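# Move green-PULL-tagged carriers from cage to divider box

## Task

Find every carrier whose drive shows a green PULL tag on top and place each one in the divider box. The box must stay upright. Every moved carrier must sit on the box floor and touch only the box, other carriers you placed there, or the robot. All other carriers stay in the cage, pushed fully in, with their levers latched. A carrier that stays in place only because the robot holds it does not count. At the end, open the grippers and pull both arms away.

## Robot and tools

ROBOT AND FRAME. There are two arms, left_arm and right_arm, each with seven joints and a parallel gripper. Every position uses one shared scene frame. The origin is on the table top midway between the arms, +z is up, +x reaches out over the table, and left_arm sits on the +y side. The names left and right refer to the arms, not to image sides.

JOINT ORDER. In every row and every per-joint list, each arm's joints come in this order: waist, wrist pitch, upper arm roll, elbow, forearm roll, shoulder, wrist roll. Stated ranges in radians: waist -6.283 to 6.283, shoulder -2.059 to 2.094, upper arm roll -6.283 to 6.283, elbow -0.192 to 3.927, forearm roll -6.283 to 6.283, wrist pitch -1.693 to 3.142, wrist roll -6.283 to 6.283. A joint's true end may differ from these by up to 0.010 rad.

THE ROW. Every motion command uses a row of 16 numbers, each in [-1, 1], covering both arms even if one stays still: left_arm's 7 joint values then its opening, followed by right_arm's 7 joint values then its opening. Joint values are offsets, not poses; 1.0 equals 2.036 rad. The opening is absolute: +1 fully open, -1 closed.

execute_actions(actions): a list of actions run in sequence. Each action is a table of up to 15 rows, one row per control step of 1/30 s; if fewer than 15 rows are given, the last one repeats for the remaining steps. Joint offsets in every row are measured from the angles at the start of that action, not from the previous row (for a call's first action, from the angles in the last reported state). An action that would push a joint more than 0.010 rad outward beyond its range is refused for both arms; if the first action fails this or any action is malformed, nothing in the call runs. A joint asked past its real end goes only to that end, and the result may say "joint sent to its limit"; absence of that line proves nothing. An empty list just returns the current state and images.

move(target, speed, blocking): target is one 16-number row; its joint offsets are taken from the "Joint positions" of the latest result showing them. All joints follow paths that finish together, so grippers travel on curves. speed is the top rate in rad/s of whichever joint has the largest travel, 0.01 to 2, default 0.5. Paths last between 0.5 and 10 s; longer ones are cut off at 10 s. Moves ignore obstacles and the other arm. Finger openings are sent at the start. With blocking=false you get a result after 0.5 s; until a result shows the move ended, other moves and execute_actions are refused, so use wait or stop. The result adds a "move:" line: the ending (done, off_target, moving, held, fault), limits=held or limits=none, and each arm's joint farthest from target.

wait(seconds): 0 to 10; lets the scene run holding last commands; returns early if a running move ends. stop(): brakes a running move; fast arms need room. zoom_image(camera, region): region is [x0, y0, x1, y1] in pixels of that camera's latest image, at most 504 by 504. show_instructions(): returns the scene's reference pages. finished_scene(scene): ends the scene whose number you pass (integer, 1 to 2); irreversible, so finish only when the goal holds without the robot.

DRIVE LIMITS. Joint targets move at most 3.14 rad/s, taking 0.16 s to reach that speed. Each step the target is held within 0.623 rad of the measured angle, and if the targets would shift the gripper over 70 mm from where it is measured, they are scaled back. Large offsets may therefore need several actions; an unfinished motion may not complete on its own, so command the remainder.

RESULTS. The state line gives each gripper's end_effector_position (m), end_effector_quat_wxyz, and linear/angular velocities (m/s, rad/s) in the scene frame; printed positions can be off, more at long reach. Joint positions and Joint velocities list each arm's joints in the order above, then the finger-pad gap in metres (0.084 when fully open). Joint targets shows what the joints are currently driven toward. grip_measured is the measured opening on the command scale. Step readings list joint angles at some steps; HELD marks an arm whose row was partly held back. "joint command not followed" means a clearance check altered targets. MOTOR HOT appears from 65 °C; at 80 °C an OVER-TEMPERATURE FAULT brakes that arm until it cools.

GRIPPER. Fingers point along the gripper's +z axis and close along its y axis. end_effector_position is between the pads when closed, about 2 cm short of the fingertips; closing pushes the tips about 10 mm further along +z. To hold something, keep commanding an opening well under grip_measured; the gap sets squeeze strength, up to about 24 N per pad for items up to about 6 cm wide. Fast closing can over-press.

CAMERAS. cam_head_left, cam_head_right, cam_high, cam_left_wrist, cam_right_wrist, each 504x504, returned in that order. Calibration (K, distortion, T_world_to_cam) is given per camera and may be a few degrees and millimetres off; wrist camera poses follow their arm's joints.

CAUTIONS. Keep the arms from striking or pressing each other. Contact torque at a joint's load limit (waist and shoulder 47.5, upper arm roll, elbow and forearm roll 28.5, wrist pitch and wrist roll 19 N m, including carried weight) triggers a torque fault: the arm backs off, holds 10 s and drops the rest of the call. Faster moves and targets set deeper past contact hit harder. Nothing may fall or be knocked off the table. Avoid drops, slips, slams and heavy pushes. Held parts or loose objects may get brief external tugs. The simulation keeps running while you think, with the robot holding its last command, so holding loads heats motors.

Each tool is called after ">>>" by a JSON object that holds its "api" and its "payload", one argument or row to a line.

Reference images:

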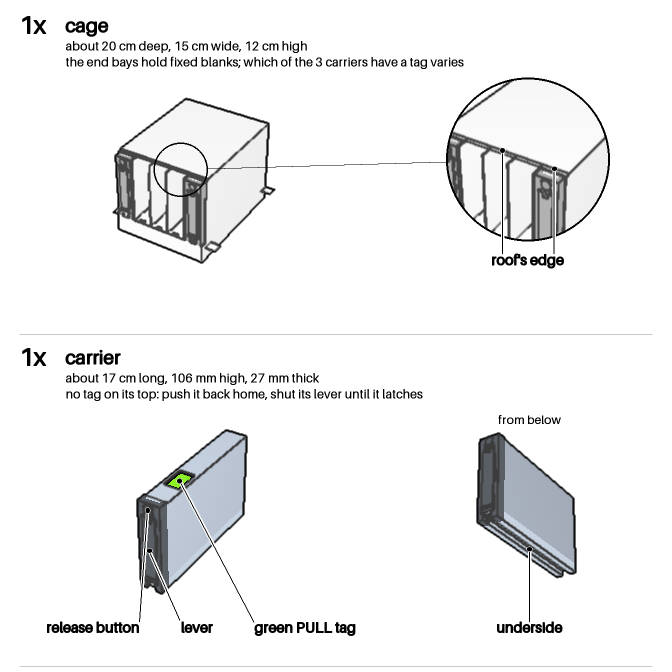

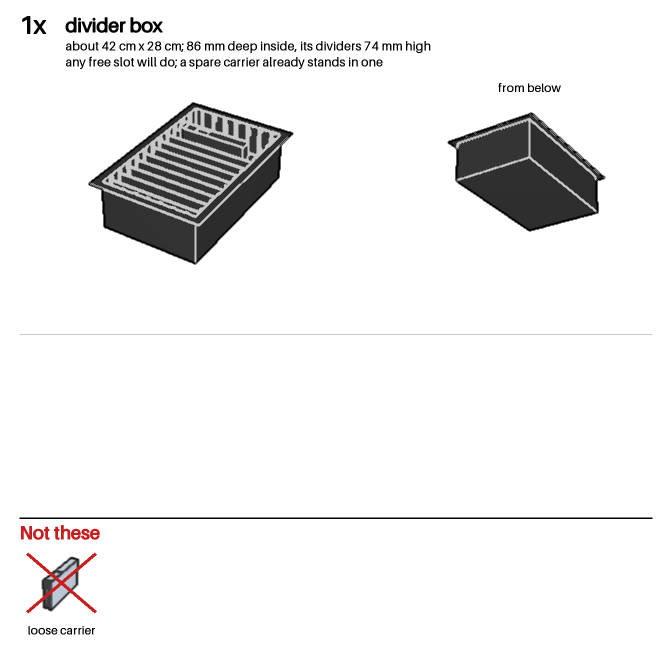

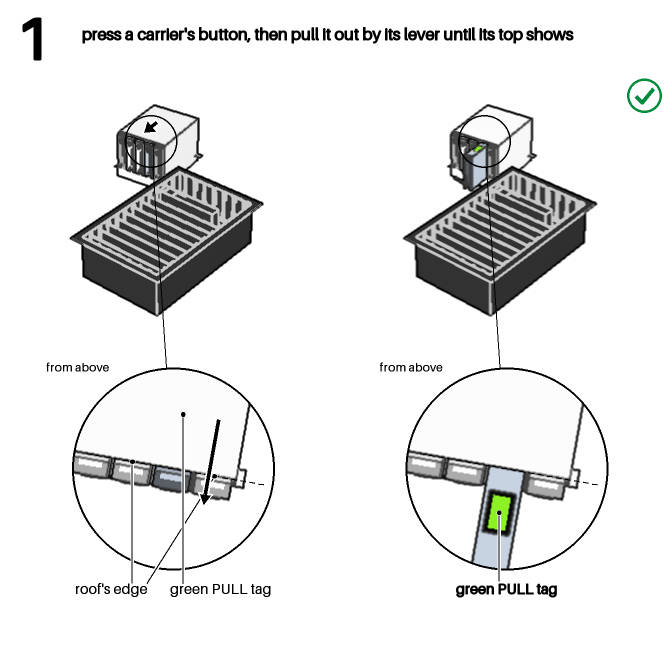

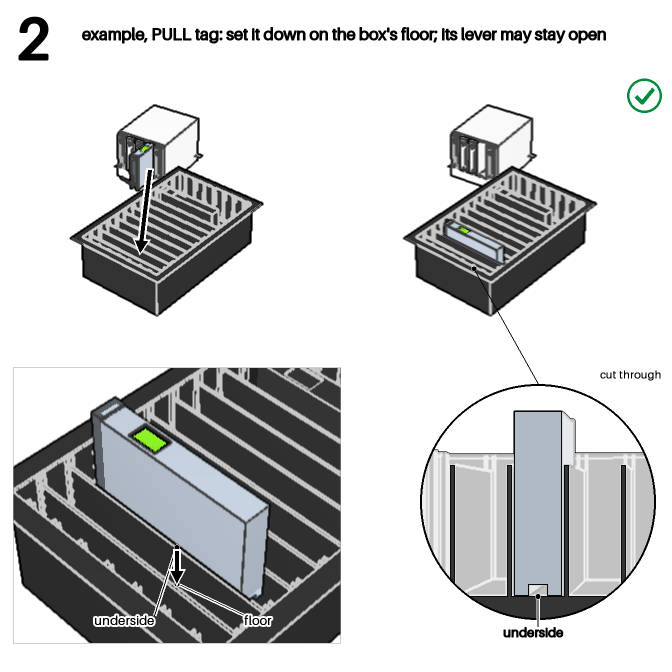

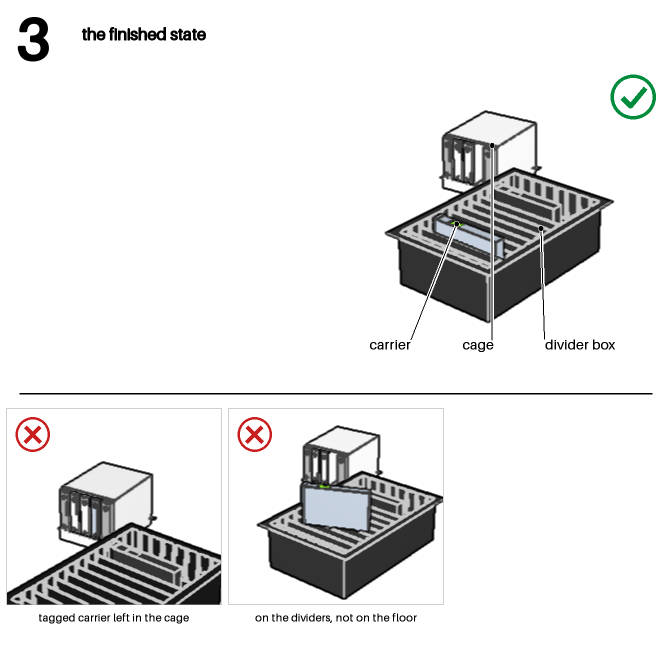

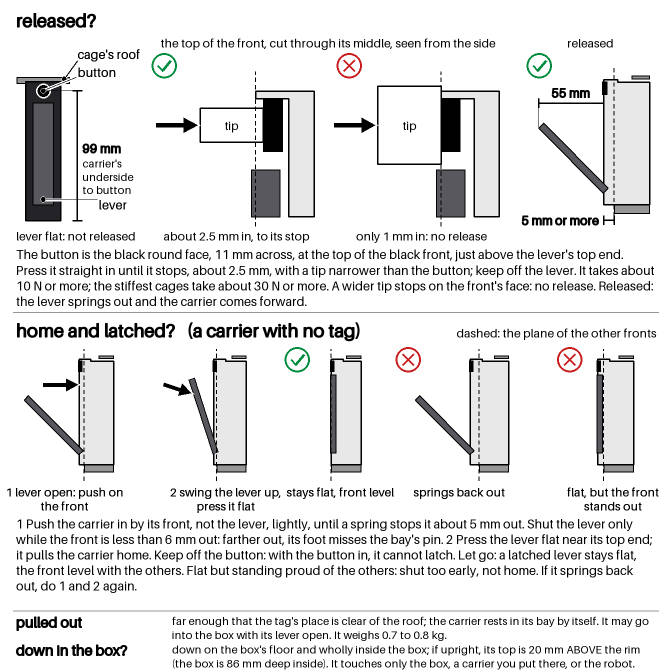

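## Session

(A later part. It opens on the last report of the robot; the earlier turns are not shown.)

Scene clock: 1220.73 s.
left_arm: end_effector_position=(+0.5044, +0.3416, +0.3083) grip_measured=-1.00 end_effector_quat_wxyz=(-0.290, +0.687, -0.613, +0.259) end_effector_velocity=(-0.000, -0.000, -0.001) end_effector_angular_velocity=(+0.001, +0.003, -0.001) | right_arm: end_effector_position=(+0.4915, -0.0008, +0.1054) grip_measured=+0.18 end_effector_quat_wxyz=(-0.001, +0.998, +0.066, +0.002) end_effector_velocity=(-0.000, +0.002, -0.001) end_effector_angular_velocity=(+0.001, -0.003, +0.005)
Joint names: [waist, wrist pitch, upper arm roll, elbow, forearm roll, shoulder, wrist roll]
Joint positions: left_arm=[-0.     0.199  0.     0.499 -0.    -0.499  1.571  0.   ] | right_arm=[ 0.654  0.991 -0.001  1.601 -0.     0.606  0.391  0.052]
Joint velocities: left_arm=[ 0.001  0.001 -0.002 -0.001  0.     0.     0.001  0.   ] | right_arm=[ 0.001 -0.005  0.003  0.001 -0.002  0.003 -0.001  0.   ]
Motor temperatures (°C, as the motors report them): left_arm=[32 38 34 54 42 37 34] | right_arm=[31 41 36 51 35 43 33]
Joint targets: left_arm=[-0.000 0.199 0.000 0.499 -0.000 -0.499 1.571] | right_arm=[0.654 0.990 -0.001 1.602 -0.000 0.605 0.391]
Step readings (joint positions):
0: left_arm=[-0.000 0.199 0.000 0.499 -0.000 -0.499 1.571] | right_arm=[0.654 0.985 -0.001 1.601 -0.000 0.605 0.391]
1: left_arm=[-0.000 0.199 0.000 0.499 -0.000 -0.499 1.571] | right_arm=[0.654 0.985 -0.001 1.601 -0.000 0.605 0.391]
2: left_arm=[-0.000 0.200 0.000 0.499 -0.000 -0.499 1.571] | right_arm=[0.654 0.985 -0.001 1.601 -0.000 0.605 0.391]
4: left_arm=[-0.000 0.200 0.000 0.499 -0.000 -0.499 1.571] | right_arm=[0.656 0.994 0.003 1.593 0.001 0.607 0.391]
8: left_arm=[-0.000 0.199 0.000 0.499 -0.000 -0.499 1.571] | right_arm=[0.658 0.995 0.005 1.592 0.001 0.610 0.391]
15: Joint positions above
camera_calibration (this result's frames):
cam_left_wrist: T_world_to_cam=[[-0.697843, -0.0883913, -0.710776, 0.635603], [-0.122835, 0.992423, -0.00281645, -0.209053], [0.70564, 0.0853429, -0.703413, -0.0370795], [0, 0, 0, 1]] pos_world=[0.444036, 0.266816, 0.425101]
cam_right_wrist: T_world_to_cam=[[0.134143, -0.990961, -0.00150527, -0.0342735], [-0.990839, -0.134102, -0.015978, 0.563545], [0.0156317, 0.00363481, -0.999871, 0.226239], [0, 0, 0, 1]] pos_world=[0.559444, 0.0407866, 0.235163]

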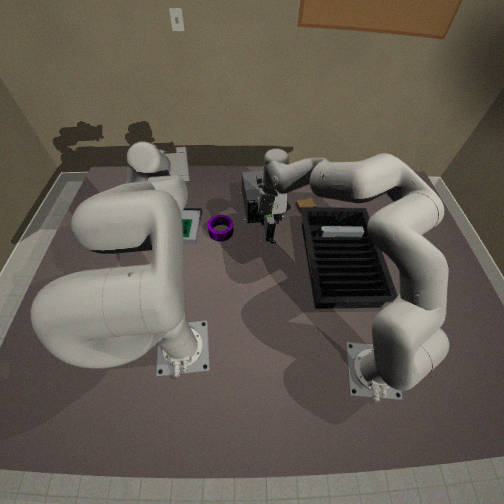

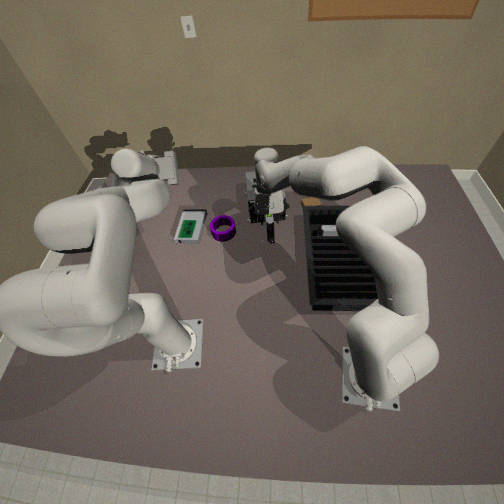

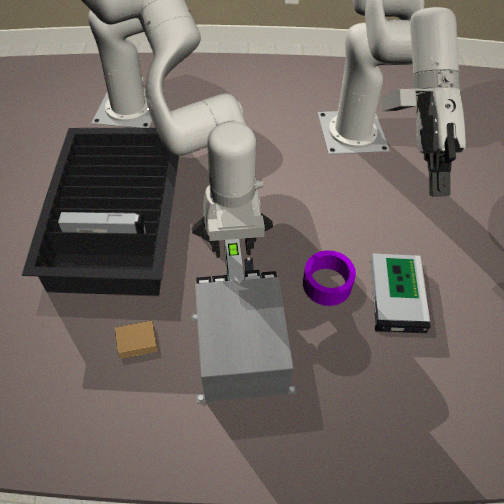

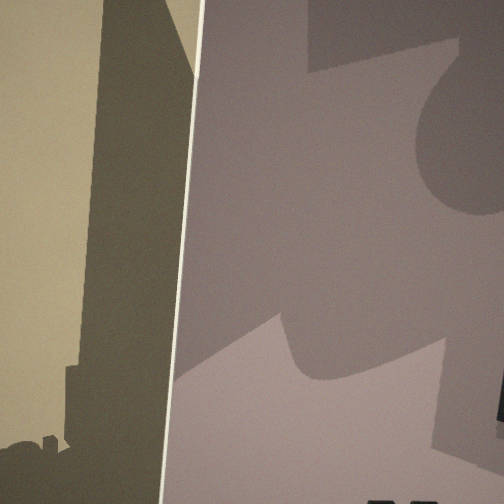

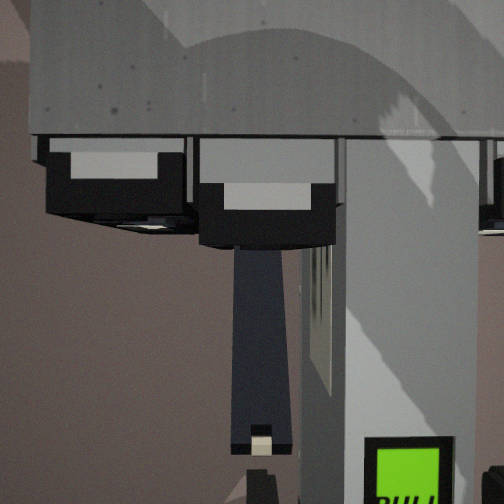

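>>> {"api": "move", "payload": {
  "target": [0,0,0,0,0,0,0,-1,-0.0118,0.0485,0,0.1229,0,0.0744,-0.0118,0.19],
  "speed": 0.35
}}

>>> {"api": "execute_actions", "payload": {
  "actions": [
    [[0,0,0,0,0,0,0,-1,0,0,0,0,0,0,0,0.0],[0,0,0,0,0,0,0,-1,0,0,0,0,0,0,0,-0.1],[0,0,0,0,0,0,0,-1,0,0,0,0,0,0,0,-0.2],[0,0,0,0,0,0,0,-1,0,0,0,0,0,0,0,-0.3],[0,0,0,0,0,0,0,-1,0,0,0,0,0,0,0,-0.36],[0,0,0,0,0,0,0,-1,0,0,0,0,0,0,0,-0.42],[0,0,0,0,0,0,0,-1,0,0,0,0,0,0,0,-0.5],[0,0,0,0,0,0,0,-1,0,0,0,0,0,0,0,-0.58],[0,0,0,0,0,0,0,-1,0,0,0,0,0,0,0,-0.66],[0,0,0,0,0,0,0,-1,0,0,0,0,0,0,0,-0.74],[0,0,0,0,0,0,0,-1,0,0,0,0,0,0,0,-0.82],[0,0,0,0,0,0,0,-1,0,0,0,0,0,0,0,-0.9],[0,0,0,0,0,0,0,-1,0,0,0,0,0,0,0,-1]]
  ]
}}

Scene clock: 1232.13 s.
left_arm: end_effector_position=(+0.5044, +0.3416, +0.3083) grip_measured=-1.00 end_effector_quat_wxyz=(-0.290, +0.687, -0.613, +0.259) end_effector_velocity=(-0.000, +0.000, -0.000) end_effector_angular_velocity=(-0.001, +0.001, +0.001) | right_arm: end_effector_position=(+0.5336, +0.0054, +0.1044) grip_measured=+0.18 end_effector_quat_wxyz=(-0.001, +0.998, +0.067, +0.002) end_effector_velocity=(-0.000, -0.000, -0.001) end_effector_angular_velocity=(+0.000, +0.003, -0.002)
Joint names: [waist, wrist pitch, upper arm roll, elbow, forearm roll, shoulder, wrist roll]
Joint positions: left_arm=[-0.     0.199  0.     0.499 -0.    -0.499  1.571  0.   ] | right_arm=[ 0.63   1.089 -0.     1.851 -0.     0.757  0.367  0.052]
Joint velocities: left_arm=[-0.    -0.     0.    -0.001  0.     0.    -0.001  0.   ] | right_arm=[-0.001  0.002 -0.     0.002  0.002  0.002 -0.     0.   ]
Motor temperatures (°C, as the motors report them): left_arm=[32 38 34 54 42 37 34] | right_arm=[31 40 35 55 35 44 33]
Joint targets: left_arm=[-0.000 0.199 0.000 0.499 -0.000 -0.499 1.571] | right_arm=[0.630 1.089 -0.001 1.851 -0.000 0.757 0.367]
move: done; limits=none; left_arm: farthest joint: the waist, 0.000 radians from its target (0.000 radians at the start); right_arm: farthest joint: the shoulder, 0.001 radians from its target (0.152 radians at the start)
camera_calibration (this result's frames):
cam_left_wrist: T_world_to_cam=[[-0.697843, -0.0883915, -0.710776, 0.635603], [-0.122835, 0.992423, -0.00281662, -0.209053], [0.70564, 0.0853429, -0.703413, -0.0370795], [0, 0, 0, 1]] pos_world=[0.444036, 0.266816, 0.4251]
cam_right_wrist: T_world_to_cam=[[0.134235, -0.990949, -0.00136185, -0.0338276], [-0.990825, -0.134196, -0.0160508, 0.606084], [0.0157227, 0.00350393, -0.99987, 0.224533], [0, 0, 0, 1]] pos_world=[0.601533, 0.0470259, 0.234186]

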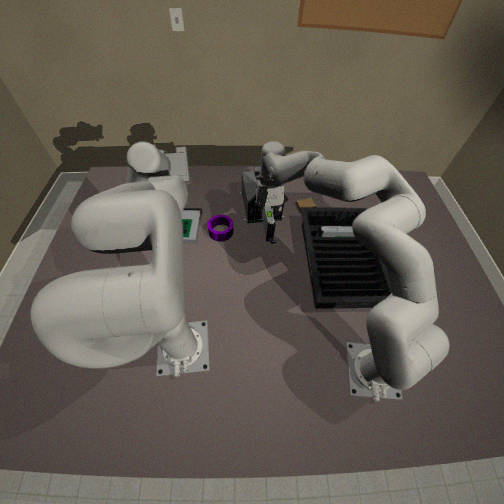

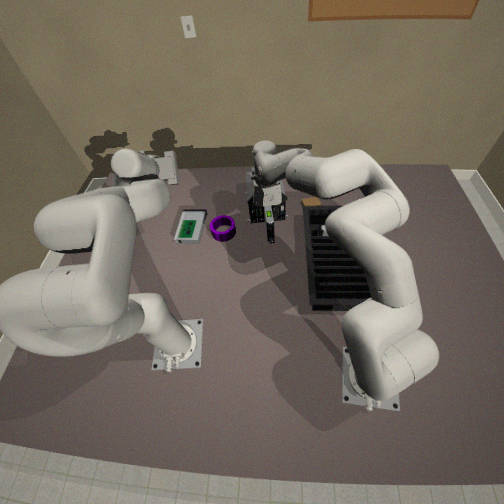

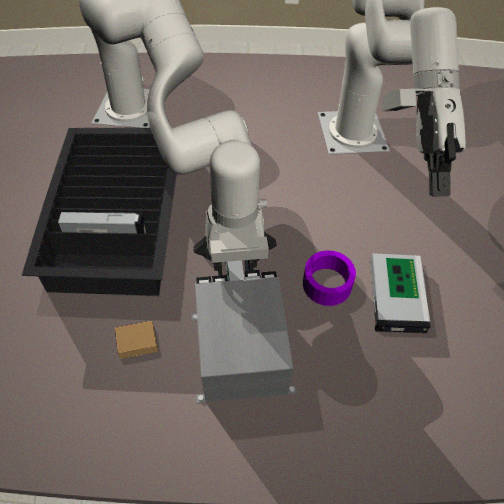

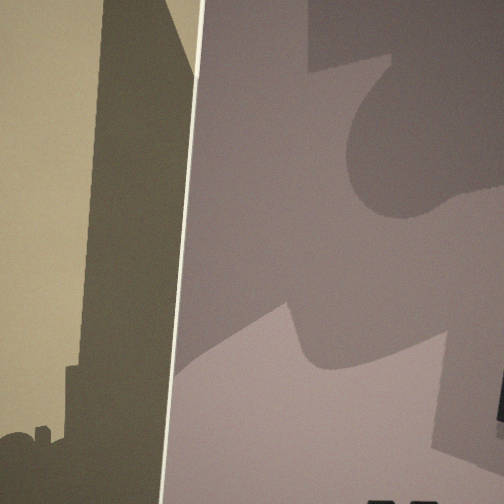

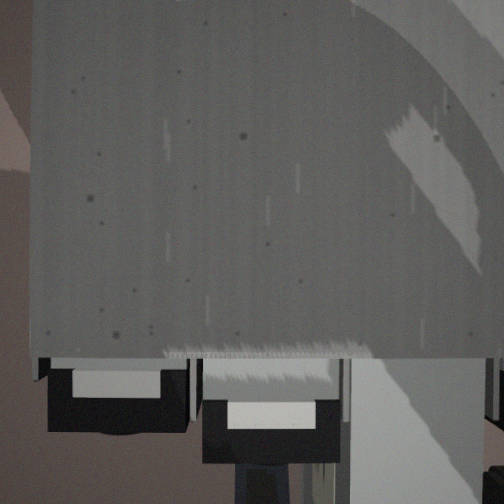

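Scene clock: 1232.63 s.
left_arm: end_effector_position=(+0.5044, +0.3416, +0.3084) grip_measured=-1.00 end_effector_quat_wxyz=(-0.290, +0.687, -0.613, +0.259) end_effector_velocity=(+0.000, -0.000, +0.000) end_effector_angular_velocity=(+0.001, -0.000, -0.000) | right_arm: end_effector_position=(+0.5338, +0.0047, +0.1045) grip_measured=-0.40 end_effector_quat_wxyz=(-0.000, +0.998, +0.066, +0.002) end_effector_velocity=(+0.001, -0.000, +0.000) end_effector_angular_velocity=(-0.001, -0.002, +0.001)
Joint names: [waist, wrist pitch, upper arm roll, elbow, forearm roll, shoulder, wrist roll]
Joint positions: left_arm=[-0.     0.199  0.     0.499 -0.    -0.499  1.571  0.   ] | right_arm=[ 0.63   1.09  -0.001  1.851 -0.     0.757  0.367  0.027]
Joint velocities: left_arm=[ 0.    -0.    -0.001  0.    -0.     0.     0.     0.   ] | right_arm=[-0.    -0.     0.     0.001 -0.002  0.     0.     0.   ]
Motor temperatures (°C, as the motors report them): left_arm=[32 38 34 54 42 37 34] | right_arm=[31 40 35 55 35 44 33]
Joint targets: left_arm=[-0.000 0.199 0.000 0.499 -0.000 -0.499 1.571] | right_arm=[0.630 1.089 -0.000 1.851 -0.000 0.757 0.367]
Step readings (joint positions):
0: left_arm=[-0.000 0.199 0.000 0.499 -0.000 -0.499 1.571] | right_arm=[0.630 1.089 -0.000 1.851 -0.000 0.757 0.367]
1: left_arm=[-0.000 0.199 0.000 0.499 -0.000 -0.499 1.571] | right_arm=[0.630 1.089 -0.000 1.851 -0.000 0.757 0.367]
2: left_arm=[-0.000 0.199 0.000 0.499 -0.000 -0.499 1.571] | right_arm=[0.630 1.089 -0.001 1.851 -0.000 0.757 0.367]
4: left_arm=[-0.000 0.199 0.000 0.499 -0.000 -0.499 1.571] | right_arm=[0.630 1.089 -0.000 1.851 -0.000 0.757 0.367]
8: left_arm=[-0.000 0.199 0.000 0.499 -0.000 -0.499 1.571] | right_arm=[0.630 1.090 -0.001 1.851 0.000 0.757 0.367]
15: Joint positions above
camera_calibration (this result's frames):
cam_left_wrist: T_world_to_cam=[[-0.697842, -0.0883913, -0.710776, 0.635603], [-0.122835, 0.992423, -0.00281649, -0.209053], [0.70564, 0.085343, -0.703413, -0.0370796], [0, 0, 0, 1]] pos_world=[0.444036, 0.266816, 0.425101]
cam_right_wrist: T_world_to_cam=[[0.133222, -0.991086, -0.000823651, -0.0340384], [-0.990962, -0.133192, -0.0159503, 0.606305], [0.0156984, 0.00294114, -0.999872, 0.224595], [0, 0, 0, 1]] pos_world=[0.601834, 0.0463594, 0.234209]

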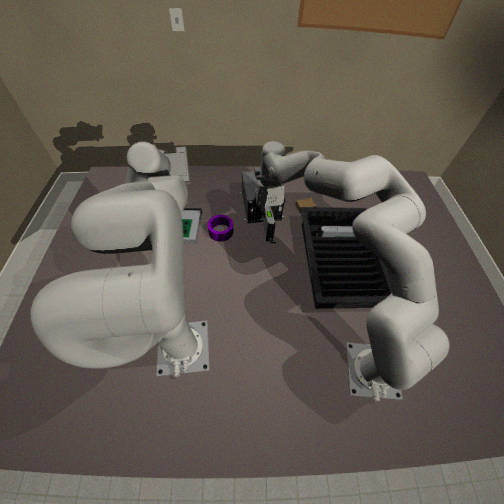

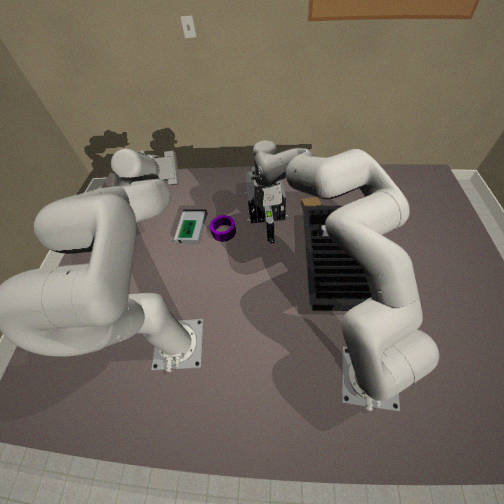

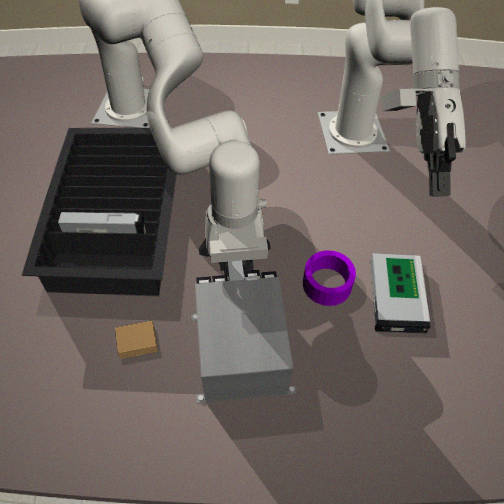

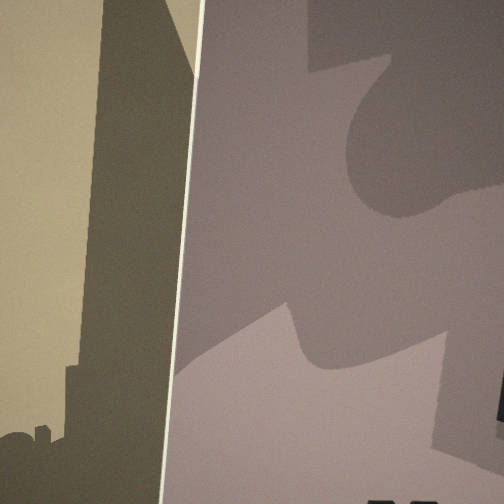

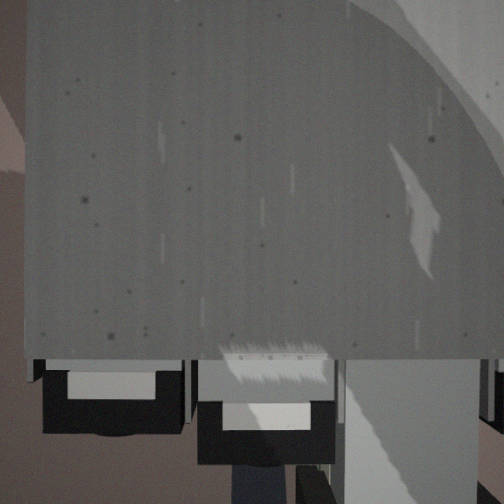

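>>> {"api": "move", "payload": {
  "target": [0,0,0,0,0,0,0,-1,0,0.0054,0,0.0029,0,-0.0025,0,-1],
  "speed": 0.02
}}

Scene clock: 1235.63 s.
left_arm: end_effector_position=(+0.5044, +0.3416, +0.3083) grip_measured=-1.00 end_effector_quat_wxyz=(-0.290, +0.687, -0.613, +0.259) end_effector_velocity=(+0.000, -0.000, -0.000) end_effector_angular_velocity=(+0.000, +0.001, -0.001) | right_arm: end_effector_position=(+0.5319, +0.0049, +0.1067) grip_measured=-0.40 end_effector_quat_wxyz=(+0.000, +0.998, +0.067, -0.001) end_effector_velocity=(+0.001, -0.000, +0.005) end_effector_angular_velocity=(+0.003, -0.004, -0.003)
Joint names: [waist, wrist pitch, upper arm roll, elbow, forearm roll, shoulder, wrist roll]
Joint positions: left_arm=[-0.     0.199  0.     0.499 -0.    -0.499  1.571  0.   ] | right_arm=[ 0.63   1.102 -0.     1.854  0.     0.754  0.367  0.027]
Joint velocities: left_arm=[-0.001  0.001  0.     0.    -0.     0.     0.001  0.   ] | right_arm=[-0.001  0.004 -0.001  0.004  0.001 -0.005  0.001  0.   ]
Motor temperatures (°C, as the motors report them): left_arm=[32 38 34 54 42 37 34] | right_arm=[31 40 35 56 35 45 33]
Joint targets: left_arm=[-0.000 0.199 0.000 0.499 -0.000 -0.499 1.571] | right_arm=[0.630 1.101 -0.001 1.857 -0.000 0.752 0.367]
move: done; limits=none; left_arm: farthest joint: the waist, 0.000 radians from its target (0.000 radians at the start); right_arm: farthest joint: the elbow, 0.003 radians from its target (0.006 radians at the start)
camera_calibration (this result's frames):
cam_left_wrist: T_world_to_cam=[[-0.697842, -0.0883916, -0.710776, 0.635603], [-0.122835, 0.992423, -0.00281669, -0.209053], [0.70564, 0.0853429, -0.703413, -0.0370795], [0, 0, 0, 1]] pos_world=[0.444036, 0.266816, 0.425101]
cam_right_wrist: T_world_to_cam=[[0.13431, -0.990939, 0.000477609, -0.0343049], [-0.990893, -0.134309, -0.00960323, 0.603746], [0.00958036, 0.000816555, -0.999954, 0.230139], [0, 0, 0, 1]] pos_world=[0.60065, 0.0469064, 0.235943]

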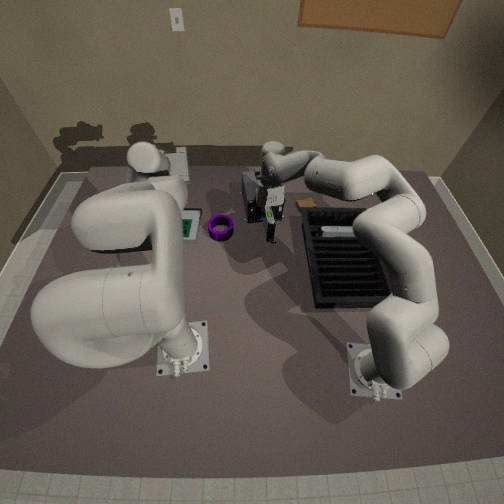

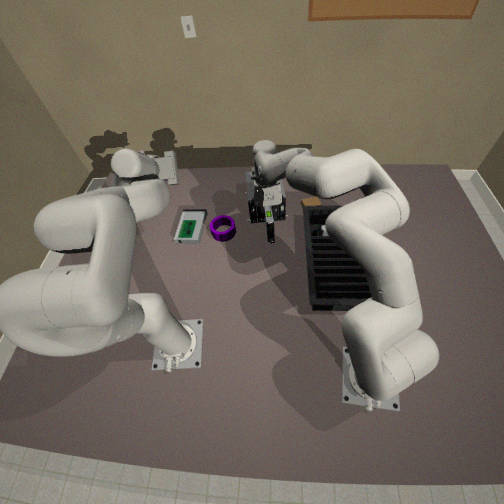

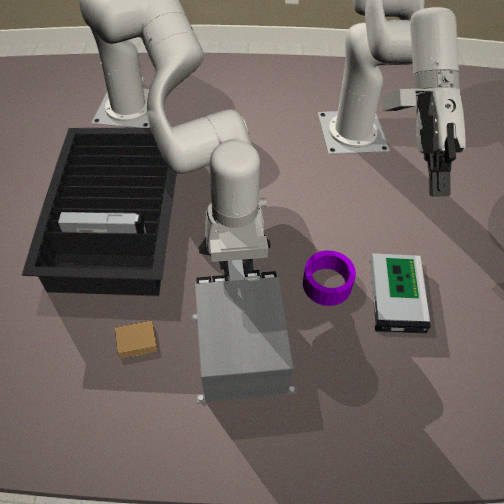

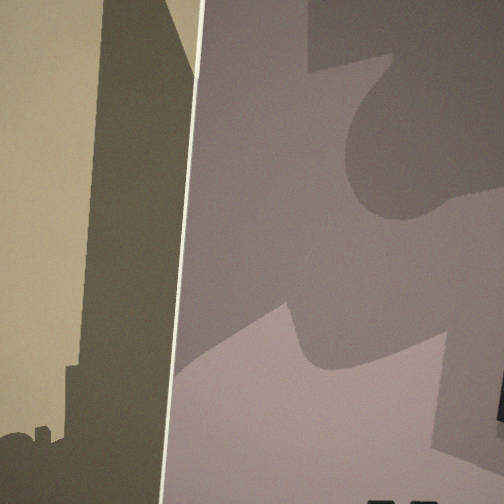

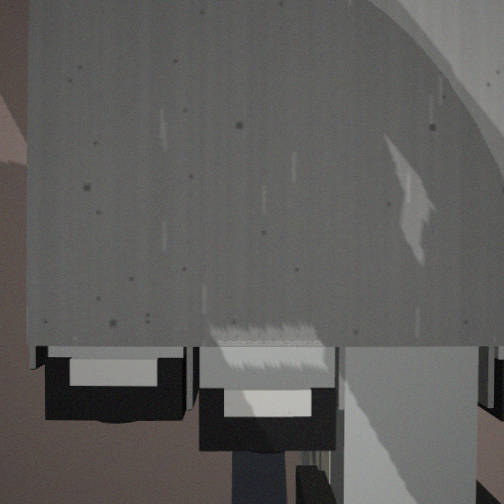

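>>> {"api": "move", "payload": {
  "target": [0,0,0,0,0,0,0,-1,0.0003,0.0254,0,0.0251,0,0.0115,0.0004,-1],
  "speed": 0.04
}}

Scene clock: 1253.70 s.
left_arm: end_effector_position=(+0.5044, +0.3416, +0.3083) grip_measured=-1.00 end_effector_quat_wxyz=(-0.290, +0.687, -0.613, +0.259) end_effector_velocity=(-0.000, -0.000, -0.001) end_effector_angular_velocity=(+0.000, +0.001, -0.000) | right_arm: end_effector_position=(+0.5328, +0.0050, +0.1090) grip_measured=-0.40 end_effector_quat_wxyz=(+0.005, +0.998, +0.066, -0.011) end_effector_velocity=(-0.001, +0.001, -0.000) end_effector_angular_velocity=(+0.001, +0.003, +0.000)
Joint names: [waist, wrist pitch, upper arm roll, elbow, forearm roll, shoulder, wrist roll]
Joint positions: left_arm=[-0.     0.199  0.     0.499 -0.    -0.499  1.571  0.   ] | right_arm=[ 0.63   1.152 -0.001  1.905  0.     0.777  0.368  0.027]
Joint velocities: left_arm=[-0.     0.001  0.    -0.001  0.    -0.     0.001  0.   ] | right_arm=[-0.     0.002  0.001  0.002  0.002  0.001 -0.001 -0.   ]
Motor temperatures (°C, as the motors report them): left_arm=[32 38 34 54 42 37 34] | right_arm=[31 42 35 70 35 50 33]
Joint targets: left_arm=[-0.000 0.199 0.000 0.499 -0.000 -0.499 1.571] | right_arm=[0.631 1.154 -0.000 1.905 0.000 0.777 0.368]
MOTOR HOT: a motor of the right arm reached 65 °C. Now the hottest motor of the right arm, the elbow, reports 70 °C. The temperature limit of the motors' drives, at which the controller stops that arm, is 80 °C. To cool a motor, set the load down, stop pushing, or move to a pose that needs little force.
move: done; limits=none; left_arm: farthest joint: the waist, 0.000 radians from its target (0.000 radians at the start); right_arm: farthest joint: the wrist pitch, 0.002 radians from its target (0.053 radians at the start)
camera_calibration (this result's frames):
cam_left_wrist: T_world_to_cam=[[-0.697843, -0.0883918, -0.710776, 0.635603], [-0.122836, 0.992423, -0.00281684, -0.209053], [0.70564, 0.0853429, -0.703413, -0.0370794], [0, 0, 0, 1]] pos_world=[0.444036, 0.266816, 0.425101]
cam_right_wrist: T_world_to_cam=[[0.133323, -0.991032, 0.00900056, -0.034755], [-0.991029, -0.133226, 0.0106375, 0.60256], [-0.00934295, -0.010338, -0.999903, 0.242616], [0, 0, 0, 1]] pos_world=[0.604055, 0.0483418, 0.236496]

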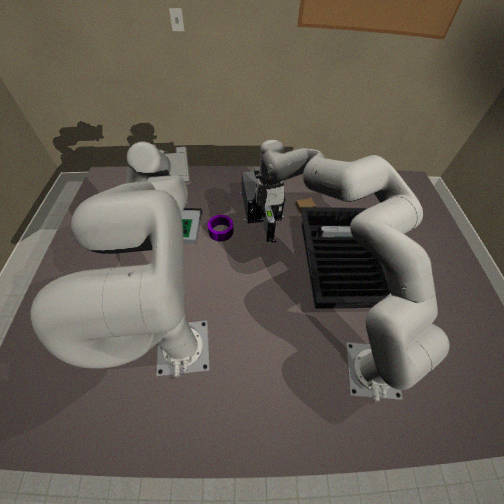

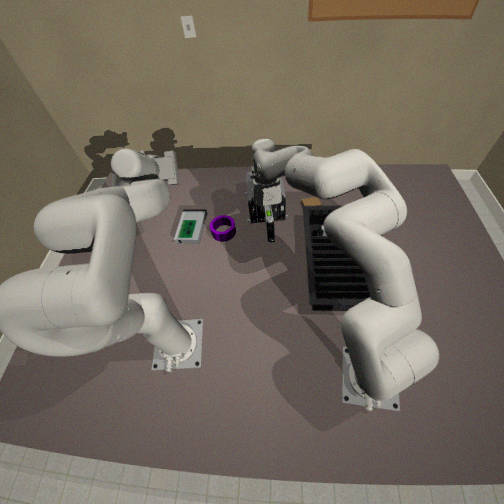

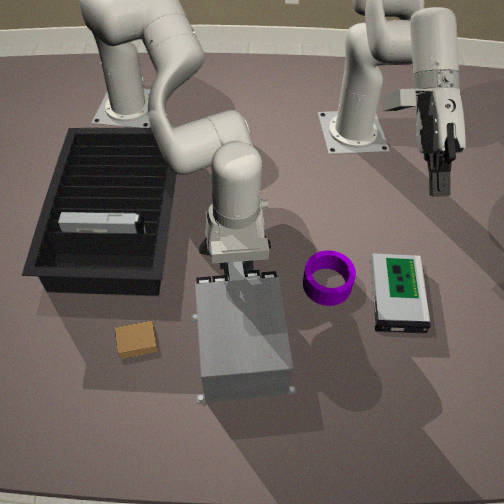

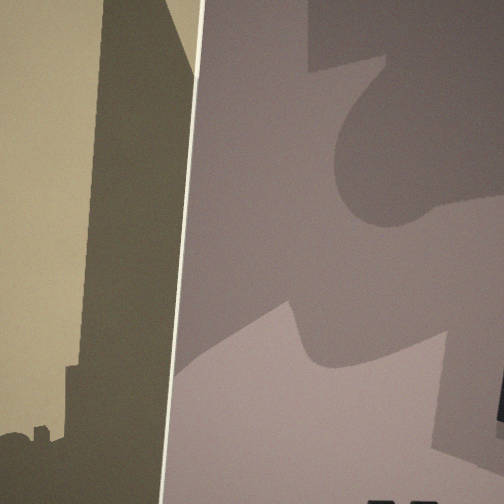

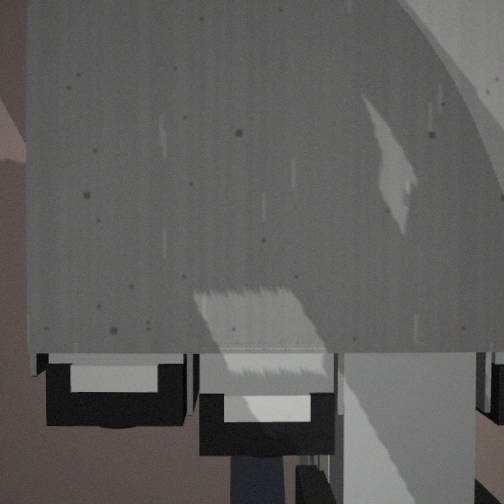

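>>> {"api": "move", "payload": {
  "target": [0,0,0,0,0,0,0,-1,0.0120,-0.0520,0,-0.1280,0,-0.0760,0.0120,-1],
  "speed": 0.15
}}

Scene clock: 1260.27 s.
left_arm: end_effector_position=(+0.5044, +0.3416, +0.3084) grip_measured=-1.00 end_effector_quat_wxyz=(-0.290, +0.687, -0.613, +0.259) end_effector_velocity=(+0.000, -0.000, +0.000) end_effector_angular_velocity=(+0.000, -0.002, -0.000) | right_arm: end_effector_position=(+0.4908, -0.0002, +0.1089) grip_measured=-0.40 end_effector_quat_wxyz=(+0.005, +0.998, +0.066, -0.010) end_effector_velocity=(-0.000, -0.000, -0.000) end_effector_angular_velocity=(-0.000, -0.000, +0.001)
Joint names: [waist, wrist pitch, upper arm roll, elbow, forearm roll, shoulder, wrist roll]
Joint positions: left_arm=[-0.     0.199  0.     0.499 -0.    -0.499  1.571  0.   ] | right_arm=[ 0.655  1.046 -0.     1.645  0.     0.623  0.393  0.027]
Joint velocities: left_arm=[ 0.001 -0.002 -0.002 -0.    -0.    -0.    -0.001  0.   ] | right_arm=[ 0.001 -0.001 -0.001 -0.002  0.    -0.001 -0.001 -0.   ]
Motor temperatures (°C, as the motors report them): left_arm=[32 38 34 54 42 37 34] | right_arm=[31 41 35 70 35 50 33]
Joint targets: left_arm=[-0.000 0.199 0.000 0.499 -0.000 -0.499 1.571] | right_arm=[0.655 1.046 -0.001 1.645 0.000 0.623 0.393]
MOTOR HOT: still on. Now the hottest motor of the right arm, the elbow, reports 70 °C; a drive's own limit is 80 °C.
move: done; limits=none; left_arm: farthest joint: the waist, 0.000 radians from its target (0.000 radians at the start); right_arm: farthest joint: the waist, 0.001 radians from its target (0.023 radians at the start)
camera_calibration (this result's frames):
cam_left_wrist: T_world_to_cam=[[-0.697842, -0.0883916, -0.710776, 0.635603], [-0.122836, 0.992423, -0.00281664, -0.209053], [0.70564, 0.085343, -0.703413, -0.0370795], [0, 0, 0, 1]] pos_world=[0.444036, 0.266816, 0.425101]
cam_right_wrist: T_world_to_cam=[[0.134124, -0.990925, 0.00881153, -0.0346966], [-0.990927, -0.134036, 0.00993208, 0.560228], [-0.00866089, -0.0100637, -0.999912, 0.241712], [0, 0, 0, 1]] pos_world=[0.561892, 0.0431413, 0.236432]

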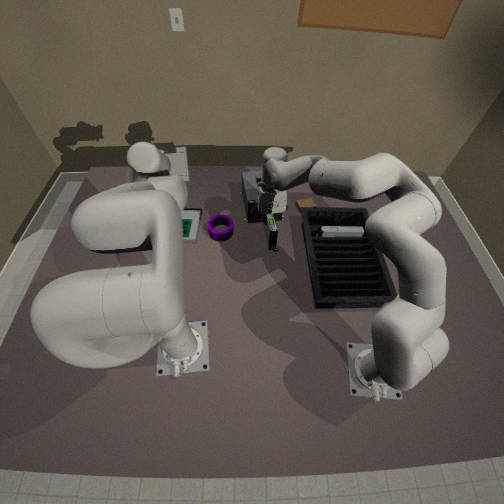

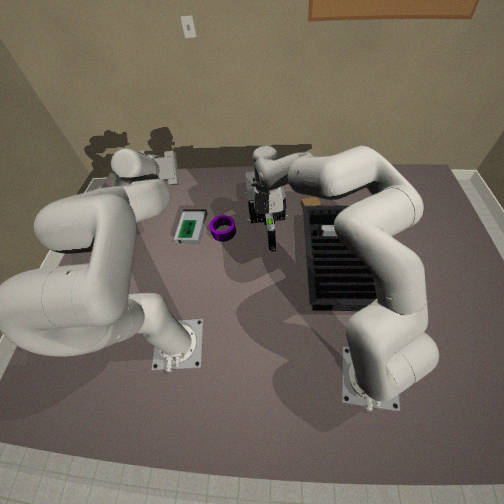

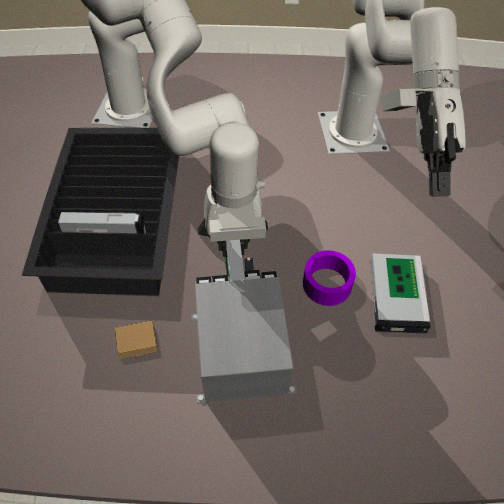

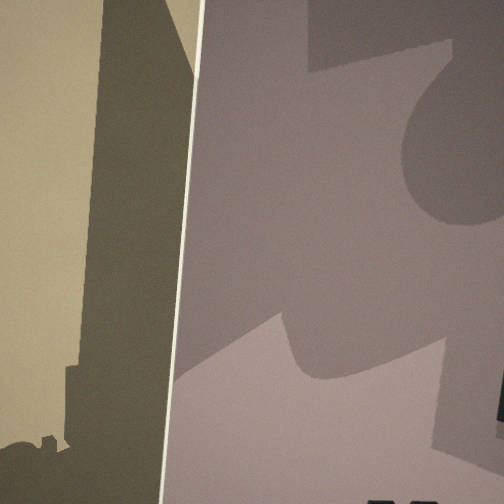

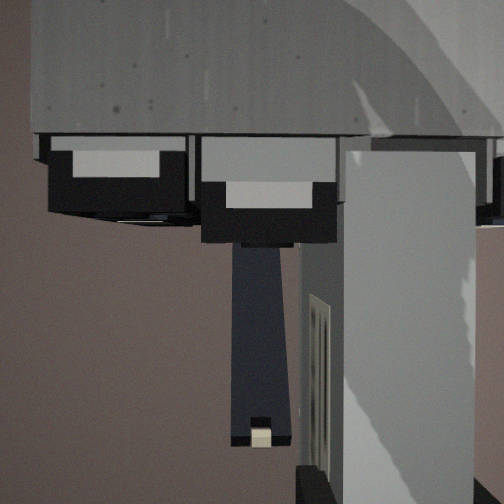

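>>> {"api": "move", "payload": {
  "target": [0,0,0,0,0,0,0,-1,0.0141,-0.0410,0,-0.1075,0,-0.0665,0.0141,-1],
  "speed": 0.25
}}

Scene clock: 1267.53 s.
left_arm: end_effector_position=(+0.5044, +0.3416, +0.3084) grip_measured=-1.00 end_effector_quat_wxyz=(-0.290, +0.687, -0.613, +0.259) end_effector_velocity=(+0.000, -0.000, +0.000) end_effector_angular_velocity=(+0.000, +0.000, -0.001) | right_arm: end_effector_position=(+0.4475, -0.0063, +0.1087) grip_measured=-0.40 end_effector_quat_wxyz=(+0.005, +0.998, +0.066, -0.010) end_effector_velocity=(+0.003, -0.001, +0.004) end_effector_angular_velocity=(+0.002, -0.007, -0.003)
Joint names: [waist, wrist pitch, upper arm roll, elbow, forearm roll, shoulder, wrist roll]
Joint positions: left_arm=[-0.     0.199  0.     0.499 -0.    -0.499  1.571  0.   ] | right_arm=[ 0.684  0.962 -0.     1.427  0.     0.487  0.421  0.027]
Joint velocities: left_arm=[-0.  0. -0.  0. -0. -0.  0.  0.] | right_arm=[-0.002  0.001 -0.003  0.005 -0.002 -0.003  0.    -0.   ]
Motor temperatures (°C, as the motors report them): left_arm=[32 38 34 54 42 37 34] | right_arm=[31 41 35 68 35 50 33]
Joint targets: left_arm=[-0.000 0.199 0.000 0.499 -0.000 -0.499 1.571] | right_arm=[0.684 0.963 -0.000 1.426 0.000 0.487 0.421]
MOTOR HOT: still on. Now the hottest motor of the right arm, the elbow, reports 68 °C; a drive's own limit is 80 °C.
move: done; limits=none; left_arm: farthest joint: the waist, 0.000 radians from its target (0.000 radians at the start); right_arm: farthest joint: the shoulder, 0.001 radians from its target (0.135 radians at the start)
camera_calibration (this result's frames):
cam_left_wrist: T_world_to_cam=[[-0.697842, -0.0883916, -0.710776, 0.635603], [-0.122836, 0.992423, -0.0028167, -0.209053], [0.70564, 0.085343, -0.703413, -0.0370795], [0, 0, 0, 1]] pos_world=[0.444036, 0.266816, 0.425101]
cam_right_wrist: T_world_to_cam=[[0.134037, -0.990934, 0.00917058, -0.0349047], [-0.990946, -0.133955, 0.00901179, 0.516625], [-0.00770164, -0.0102955, -0.999917, 0.240634], [0, 0, 0, 1]] pos_world=[0.51848, 0.0370937, 0.236278]

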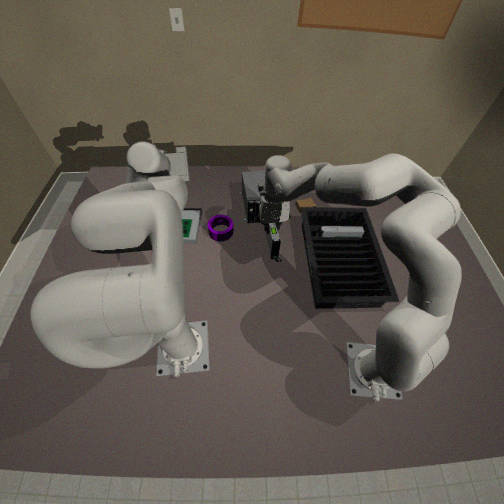

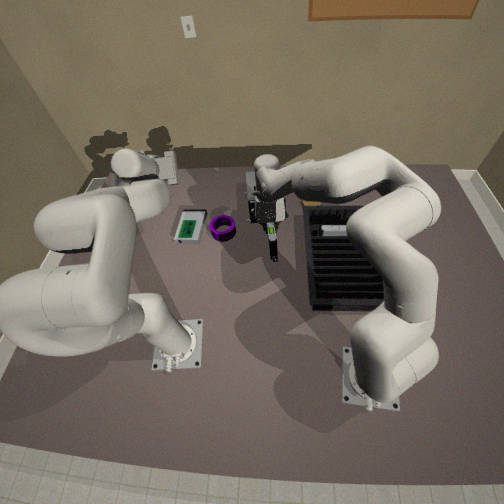

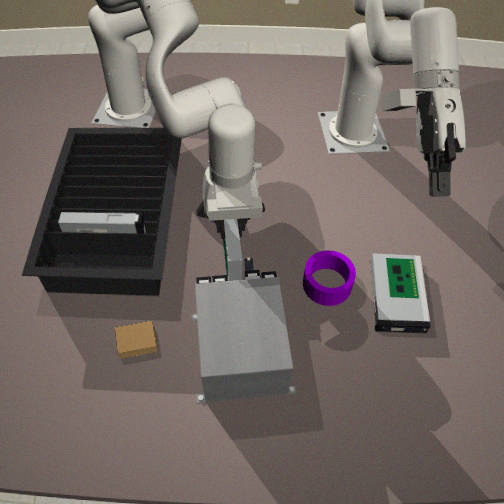

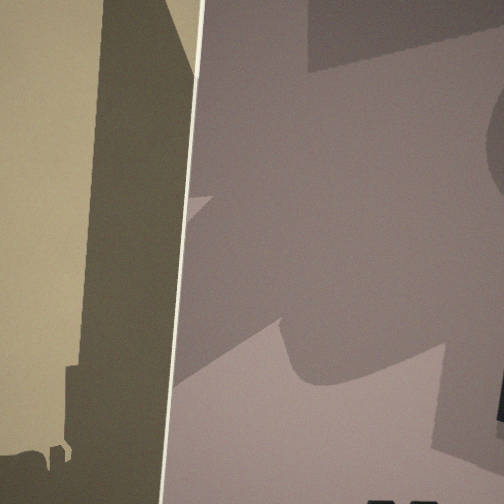

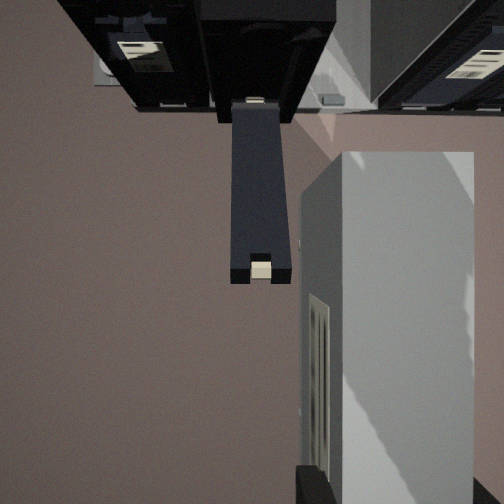

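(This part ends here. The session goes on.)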